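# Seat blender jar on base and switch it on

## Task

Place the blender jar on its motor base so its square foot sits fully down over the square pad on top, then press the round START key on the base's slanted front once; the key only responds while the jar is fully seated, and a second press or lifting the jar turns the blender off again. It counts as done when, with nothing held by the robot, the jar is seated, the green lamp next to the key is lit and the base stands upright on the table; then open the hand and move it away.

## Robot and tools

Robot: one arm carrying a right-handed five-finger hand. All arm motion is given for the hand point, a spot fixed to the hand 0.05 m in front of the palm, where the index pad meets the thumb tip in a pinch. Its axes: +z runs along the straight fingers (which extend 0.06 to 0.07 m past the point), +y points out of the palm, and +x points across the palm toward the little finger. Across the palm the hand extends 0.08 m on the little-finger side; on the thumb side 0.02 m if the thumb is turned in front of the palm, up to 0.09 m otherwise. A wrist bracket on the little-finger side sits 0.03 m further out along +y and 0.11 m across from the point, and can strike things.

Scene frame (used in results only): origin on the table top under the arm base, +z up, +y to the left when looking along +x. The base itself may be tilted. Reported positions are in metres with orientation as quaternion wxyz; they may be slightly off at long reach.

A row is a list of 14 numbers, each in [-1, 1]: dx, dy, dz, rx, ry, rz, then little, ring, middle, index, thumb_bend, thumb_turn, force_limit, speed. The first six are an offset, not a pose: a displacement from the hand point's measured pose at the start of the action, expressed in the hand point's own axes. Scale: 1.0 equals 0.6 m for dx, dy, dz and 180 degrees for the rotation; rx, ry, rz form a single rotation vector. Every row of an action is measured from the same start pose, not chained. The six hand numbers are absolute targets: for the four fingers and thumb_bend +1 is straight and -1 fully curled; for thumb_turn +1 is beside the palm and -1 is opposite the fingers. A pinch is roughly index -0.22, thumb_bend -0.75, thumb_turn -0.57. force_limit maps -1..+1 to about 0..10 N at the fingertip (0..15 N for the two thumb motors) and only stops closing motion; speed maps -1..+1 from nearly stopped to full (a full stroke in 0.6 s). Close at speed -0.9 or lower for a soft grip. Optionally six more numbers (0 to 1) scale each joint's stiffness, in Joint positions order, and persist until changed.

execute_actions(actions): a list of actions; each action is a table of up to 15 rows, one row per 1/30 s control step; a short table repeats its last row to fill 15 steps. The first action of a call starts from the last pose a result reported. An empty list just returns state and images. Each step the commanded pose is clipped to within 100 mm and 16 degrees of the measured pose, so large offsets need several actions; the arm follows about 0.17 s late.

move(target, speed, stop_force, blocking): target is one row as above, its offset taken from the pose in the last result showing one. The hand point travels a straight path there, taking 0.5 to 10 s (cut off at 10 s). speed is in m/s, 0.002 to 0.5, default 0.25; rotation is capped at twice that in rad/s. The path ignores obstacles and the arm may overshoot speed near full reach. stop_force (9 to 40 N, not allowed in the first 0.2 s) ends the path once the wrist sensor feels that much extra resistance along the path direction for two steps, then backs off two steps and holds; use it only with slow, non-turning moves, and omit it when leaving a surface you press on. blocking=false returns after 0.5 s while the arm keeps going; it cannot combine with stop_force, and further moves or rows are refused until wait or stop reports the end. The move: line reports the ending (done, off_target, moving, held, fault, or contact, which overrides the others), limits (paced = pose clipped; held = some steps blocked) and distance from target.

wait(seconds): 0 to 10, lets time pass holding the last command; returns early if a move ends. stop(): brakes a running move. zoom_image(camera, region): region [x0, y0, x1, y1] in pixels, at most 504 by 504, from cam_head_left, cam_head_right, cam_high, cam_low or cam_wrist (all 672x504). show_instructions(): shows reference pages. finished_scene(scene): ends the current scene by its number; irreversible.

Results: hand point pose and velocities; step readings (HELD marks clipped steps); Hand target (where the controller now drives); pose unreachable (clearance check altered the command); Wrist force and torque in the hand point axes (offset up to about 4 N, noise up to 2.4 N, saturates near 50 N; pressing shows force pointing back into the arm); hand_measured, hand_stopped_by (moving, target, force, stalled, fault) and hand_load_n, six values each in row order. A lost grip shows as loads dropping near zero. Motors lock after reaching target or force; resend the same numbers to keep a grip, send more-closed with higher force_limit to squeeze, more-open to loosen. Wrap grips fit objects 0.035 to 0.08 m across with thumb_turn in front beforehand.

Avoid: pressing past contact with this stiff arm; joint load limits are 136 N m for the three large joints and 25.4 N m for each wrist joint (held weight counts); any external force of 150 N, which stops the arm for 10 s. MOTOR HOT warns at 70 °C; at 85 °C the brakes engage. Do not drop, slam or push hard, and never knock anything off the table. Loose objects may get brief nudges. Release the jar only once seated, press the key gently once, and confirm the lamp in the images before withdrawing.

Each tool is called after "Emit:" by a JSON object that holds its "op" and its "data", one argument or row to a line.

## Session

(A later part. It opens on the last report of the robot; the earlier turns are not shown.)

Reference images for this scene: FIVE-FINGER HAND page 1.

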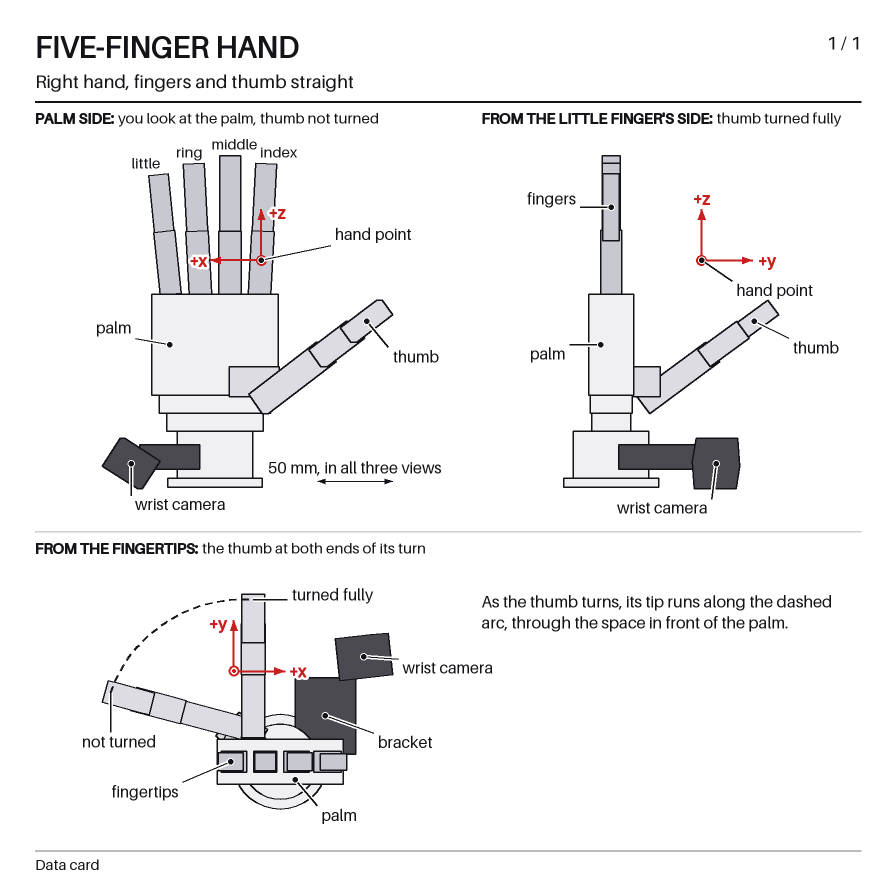

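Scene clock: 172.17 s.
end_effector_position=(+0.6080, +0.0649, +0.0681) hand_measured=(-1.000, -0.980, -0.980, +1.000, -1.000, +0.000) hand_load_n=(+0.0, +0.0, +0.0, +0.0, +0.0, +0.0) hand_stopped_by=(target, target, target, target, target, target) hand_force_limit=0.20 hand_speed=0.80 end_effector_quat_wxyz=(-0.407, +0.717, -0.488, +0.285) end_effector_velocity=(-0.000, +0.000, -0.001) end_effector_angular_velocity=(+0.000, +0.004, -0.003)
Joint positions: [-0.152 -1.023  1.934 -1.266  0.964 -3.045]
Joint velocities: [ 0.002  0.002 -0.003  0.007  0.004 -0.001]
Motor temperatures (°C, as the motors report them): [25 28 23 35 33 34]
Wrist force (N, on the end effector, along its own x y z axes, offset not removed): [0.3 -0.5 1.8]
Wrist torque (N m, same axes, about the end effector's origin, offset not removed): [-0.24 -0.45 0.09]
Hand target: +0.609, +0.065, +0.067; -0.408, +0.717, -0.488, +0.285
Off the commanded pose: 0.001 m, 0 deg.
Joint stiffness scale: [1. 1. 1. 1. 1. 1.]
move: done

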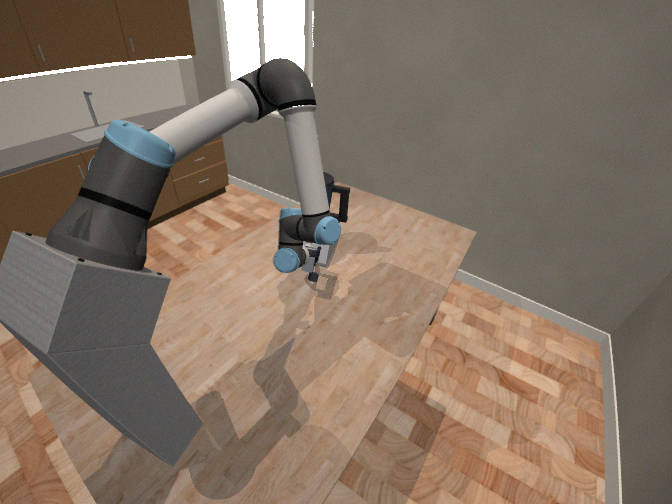

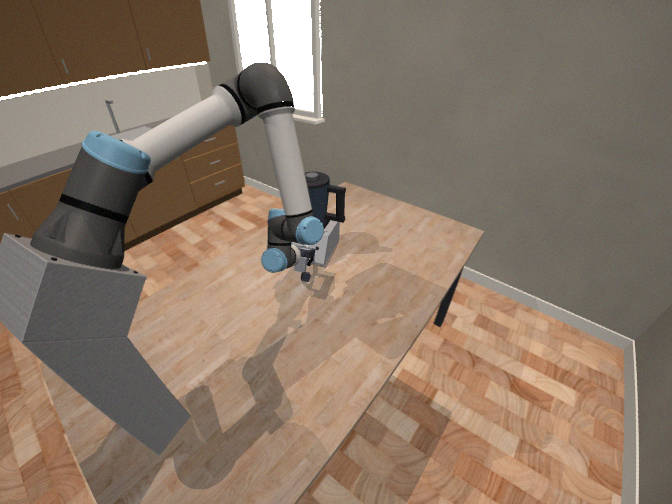

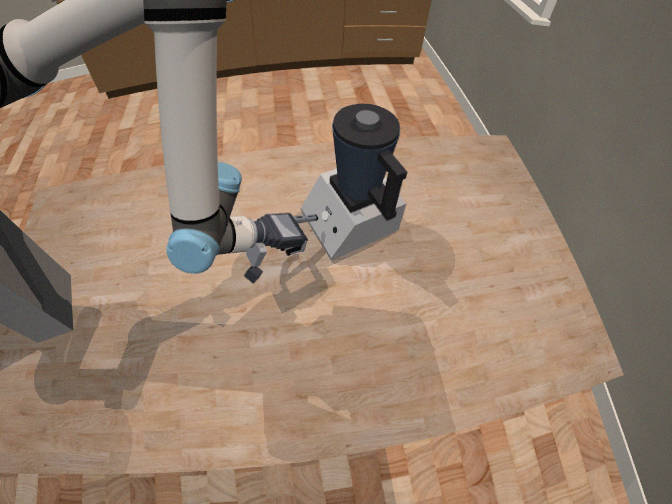

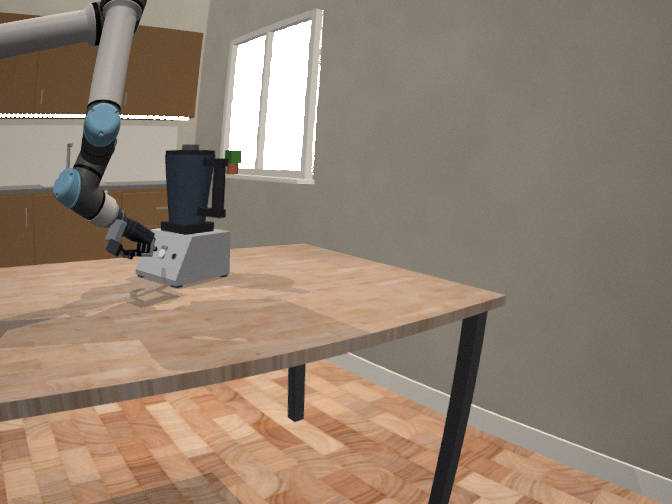

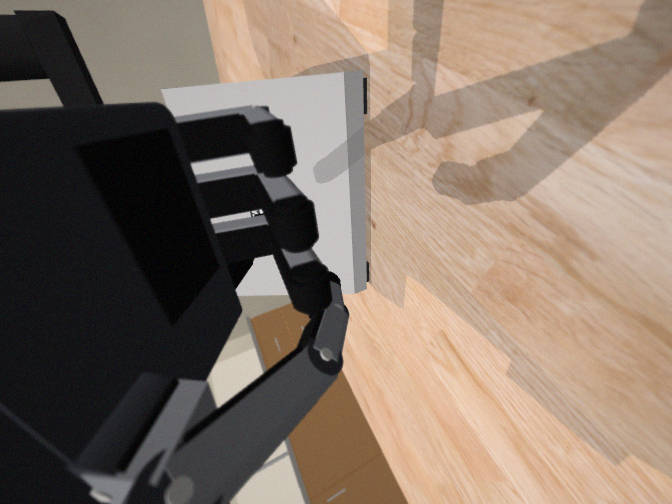

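Emit:
{"op": "move", "data": {
  "target": [-0.013,0.002,0.015,0,0,0,-1,-0.98,-0.98,1,-1,0,0.2,0.8],
  "speed": 0.02
}}

Emit:
{"op": "move", "data": {
  "target": [0,0,0.05,0,0,0,-1,-0.98,-0.98,1,-1,0,0.2,0.8],
  "speed": 0.008,
  "stop_force": 9
}}

Emit:
{"op": "zoom_image", "data": {
  "camera": "cam_high",
  "region": [250,170,370,270]
}}

Emit:
{"op": "zoom_image", "data": {
  "camera": "cam_low",
  "region": [90,200,210,300]
}}

Scene clock: 181.47 s.
end_effector_position=(+0.6113, +0.0742, +0.0636) hand_measured=(-1.000, -0.980, -0.980, +1.000, -1.000, +0.000) hand_load_n=(+0.0, +0.0, +0.0, +0.0, +0.0, +0.0) hand_stopped_by=(target, target, target, target, target, target) hand_force_limit=0.20 hand_speed=0.80 end_effector_quat_wxyz=(-0.407, +0.717, -0.489, +0.285) end_effector_velocity=(+0.001, -0.002, -0.001) end_effector_angular_velocity=(-0.004, -0.001, -0.004)
Joint positions: [-0.131 -1.016  1.918 -1.251  0.985 -3.053]
Joint velocities: [ 0.     0.001 -0.003  0.003  0.006 -0.002]
Motor temperatures (°C, as the motors report them): [25 28 23 35 33 34]
Wrist force (N, on the end effector, along its own x y z axes, offset not removed): [-3.5 -0.4 -1.0]
Wrist torque (N m, same axes, about the end effector's origin, offset not removed): [-0.07 0.29 -0.37]
Hand target: +0.612, +0.075, +0.062; -0.407, +0.717, -0.488, +0.285
Off the commanded pose: 0.001 m, 0 deg.
Joint stiffness scale: [1. 1. 1. 1. 1. 1.]
move: done

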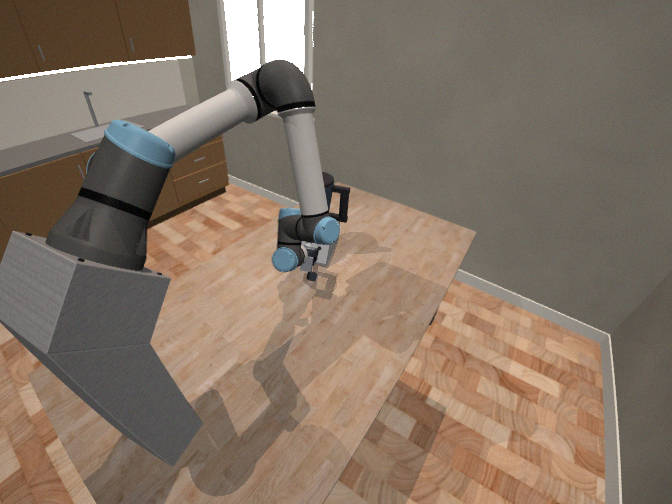

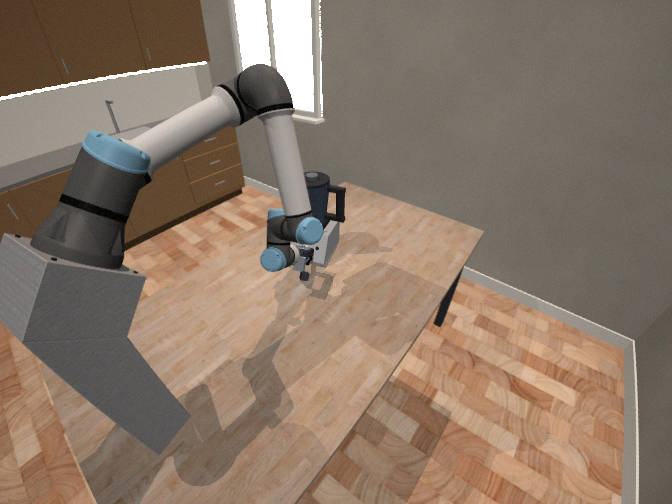

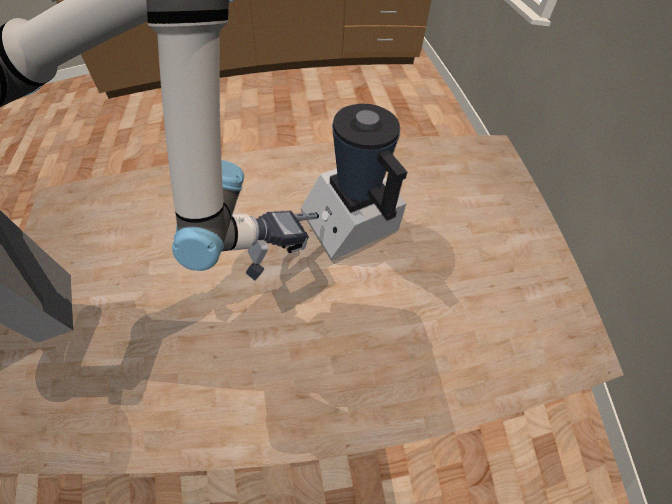

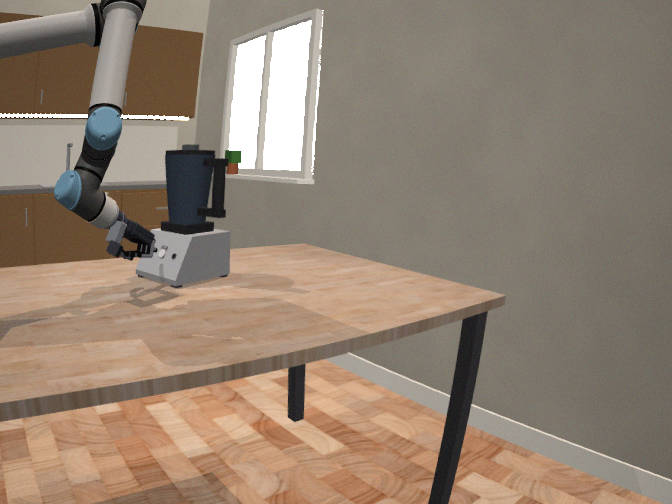

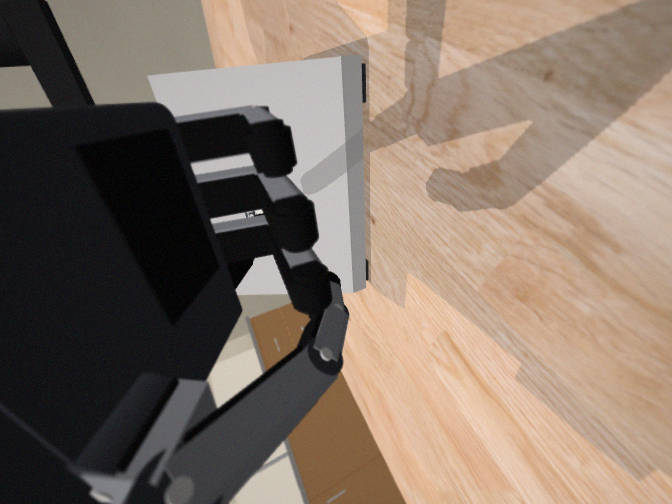

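Scene clock: 185.20 s.
end_effector_position=(+0.6314, +0.0812, +0.0514) hand_measured=(-1.000, -0.980, -0.980, +1.000, -1.000, +0.000) hand_load_n=(+0.0, +0.0, +0.0, +1.0, +0.0, +0.0) hand_stopped_by=(target, target, target, target, target, target) hand_force_limit=0.20 hand_speed=0.80 end_effector_quat_wxyz=(-0.407, +0.717, -0.489, +0.285) end_effector_velocity=(-0.002, -0.001, -0.000) end_effector_angular_velocity=(-0.001, +0.002, -0.002)
Joint positions: [-0.105 -0.994  1.845 -1.192  1.01  -3.064]
Joint velocities: [-0.002 -0.     0.004 -0.001 -0.    -0.   ]
Motor temperatures (°C, as the motors report them): [25 28 23 35 33 34]
Wrist force (N, on the end effector, along its own x y z axes, offset not removed): [-1.1 -7.3 -16.2]
Wrist torque (N m, same axes, about the end effector's origin, offset not removed): [1.18 -0.42 -0.26]
Hand target: +0.631, +0.081, +0.052; -0.407, +0.717, -0.489, +0.285
Off the commanded pose: 0.006 m, 0 deg.
Joint stiffness scale: [1. 1. 1. 1. 1. 1.]
move: contact

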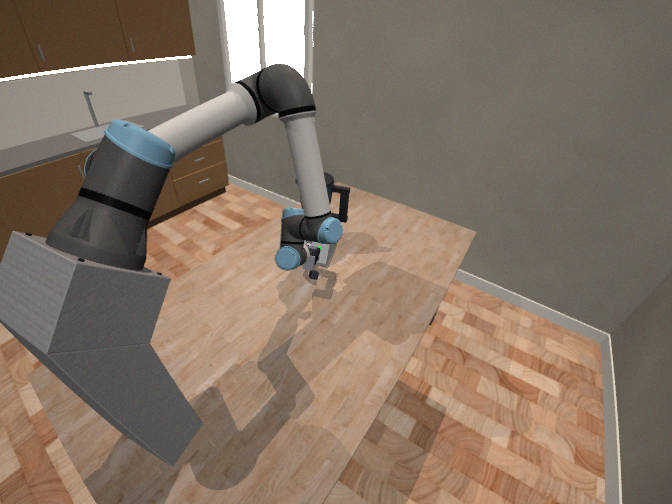

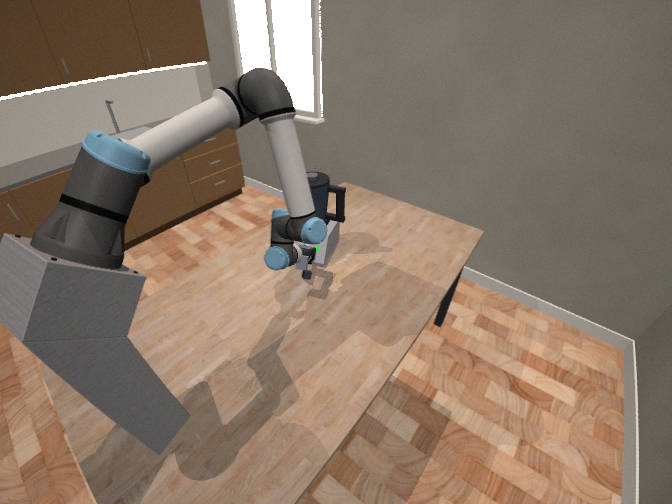

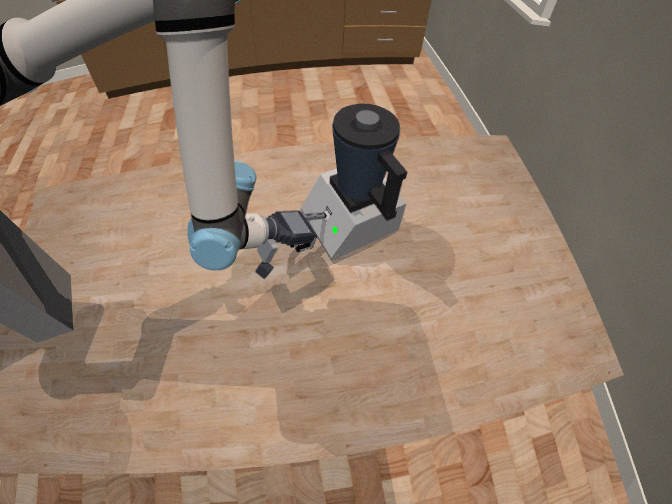

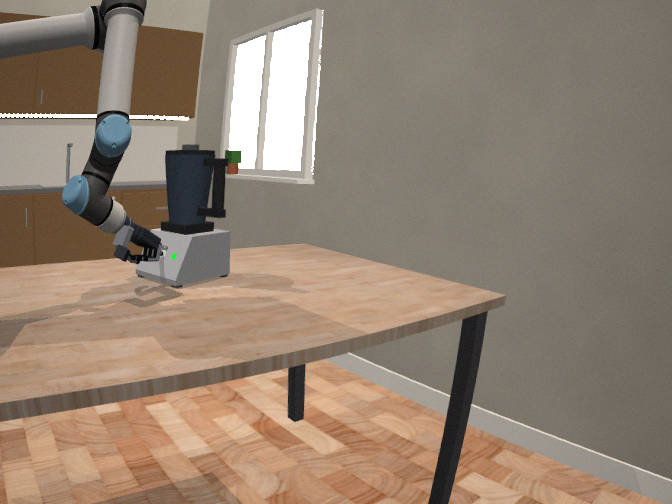

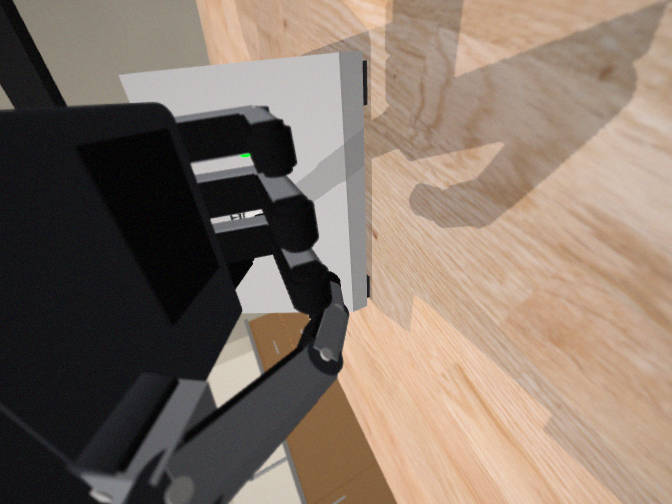

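Region (250, 170, 370, 270) of cam_high's 672x504 image, scaled by 4.200, with more detail than that image has.

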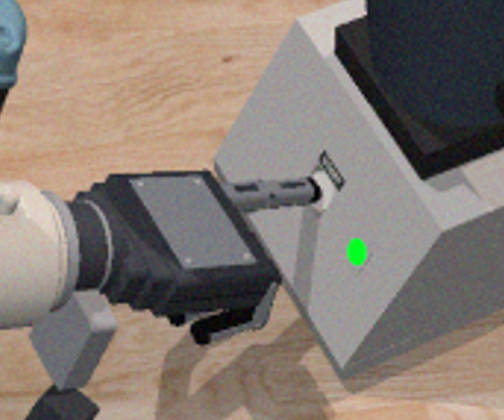

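Region (90, 200, 210, 300) of cam_low's 672x504 image, scaled by 4.200, with more detail than that image has.

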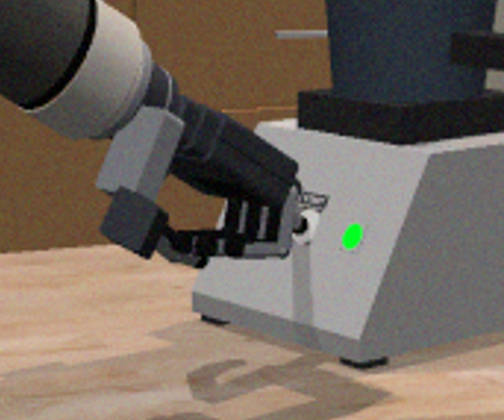

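Emit:
{"op": "move", "data": {
  "target": [0,0,-0.28,0,0,0,-1,-0.98,-0.98,1,-1,0,0.2,0.8],
  "speed": 0.15
}}

Scene clock: 189.13 s.
end_effector_position=(+0.4969, +0.0303, +0.1358) hand_measured=(-1.000, -0.980, -0.980, +1.000, -1.000, +0.000) hand_load_n=(+0.0, +0.0, +0.0, +0.0, +0.0, +0.0) hand_stopped_by=(target, target, target, target, target, target) hand_force_limit=0.20 hand_speed=0.80 end_effector_quat_wxyz=(-0.407, +0.717, -0.489, +0.285) end_effector_velocity=(+0.002, +0.001, +0.003) end_effector_angular_velocity=(+0.005, -0.011, +0.007)
Joint positions: [-0.338 -1.1    2.312 -1.62   0.793 -2.956]
Joint velocities: [-0.003 -0.001  0.003 -0.022 -0.007  0.012]
Motor temperatures (°C, as the motors report them): [25 28 23 35 33 34]
Wrist force (N, on the end effector, along its own x y z axes, offset not removed): [0.7 2.3 4.2]
Wrist torque (N m, same axes, about the end effector's origin, offset not removed): [0.05 -0.38 0.12]
Hand target: +0.496, +0.030, +0.137; -0.407, +0.717, -0.489, +0.285
Off the commanded pose: 0.001 m, 0 deg.
Joint stiffness scale: [1. 1. 1. 1. 1. 1.]
move: done

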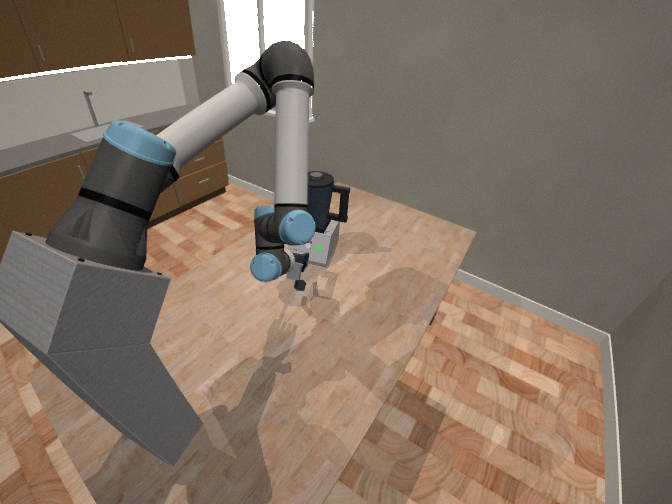

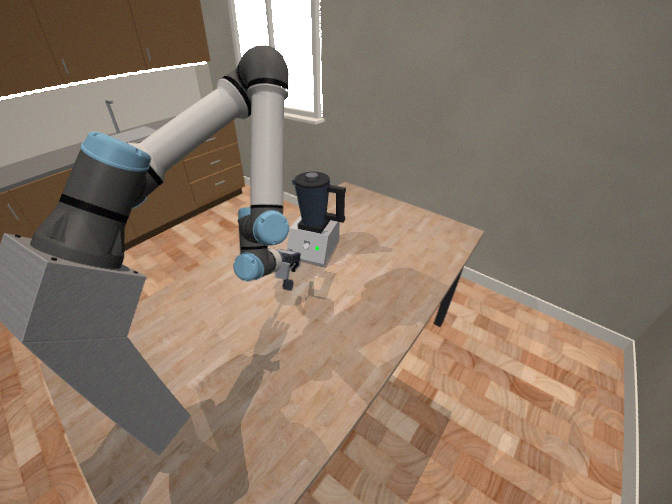

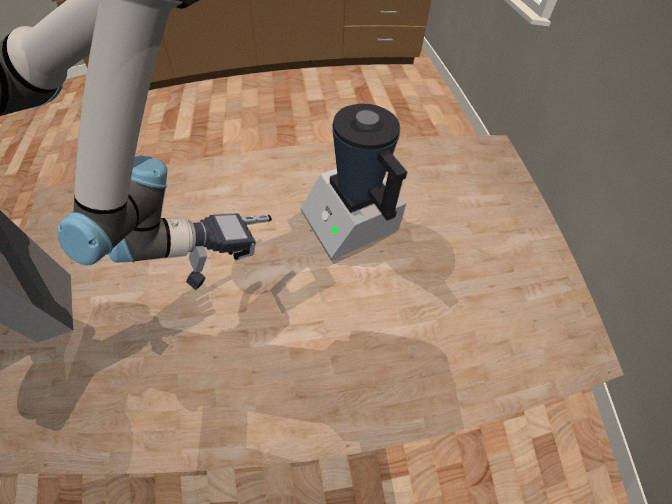

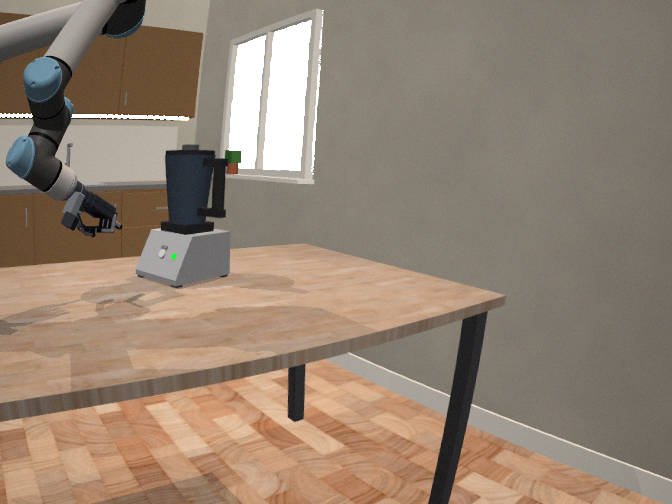

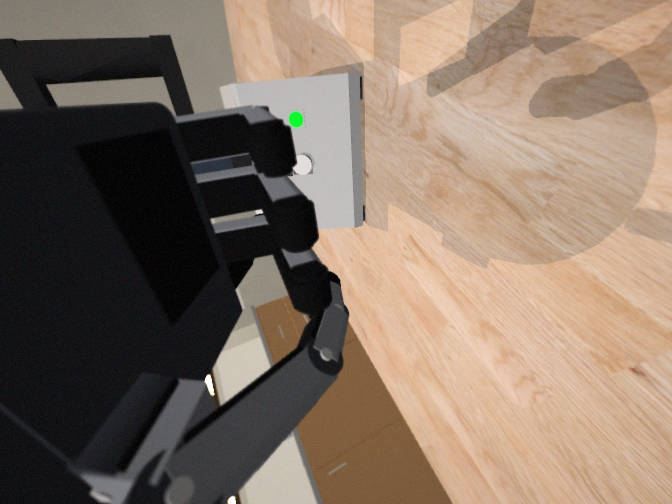

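Emit:
{"op": "finished_scene", "data": {
  "scene": 2
}}

The scene is finished: the task was done.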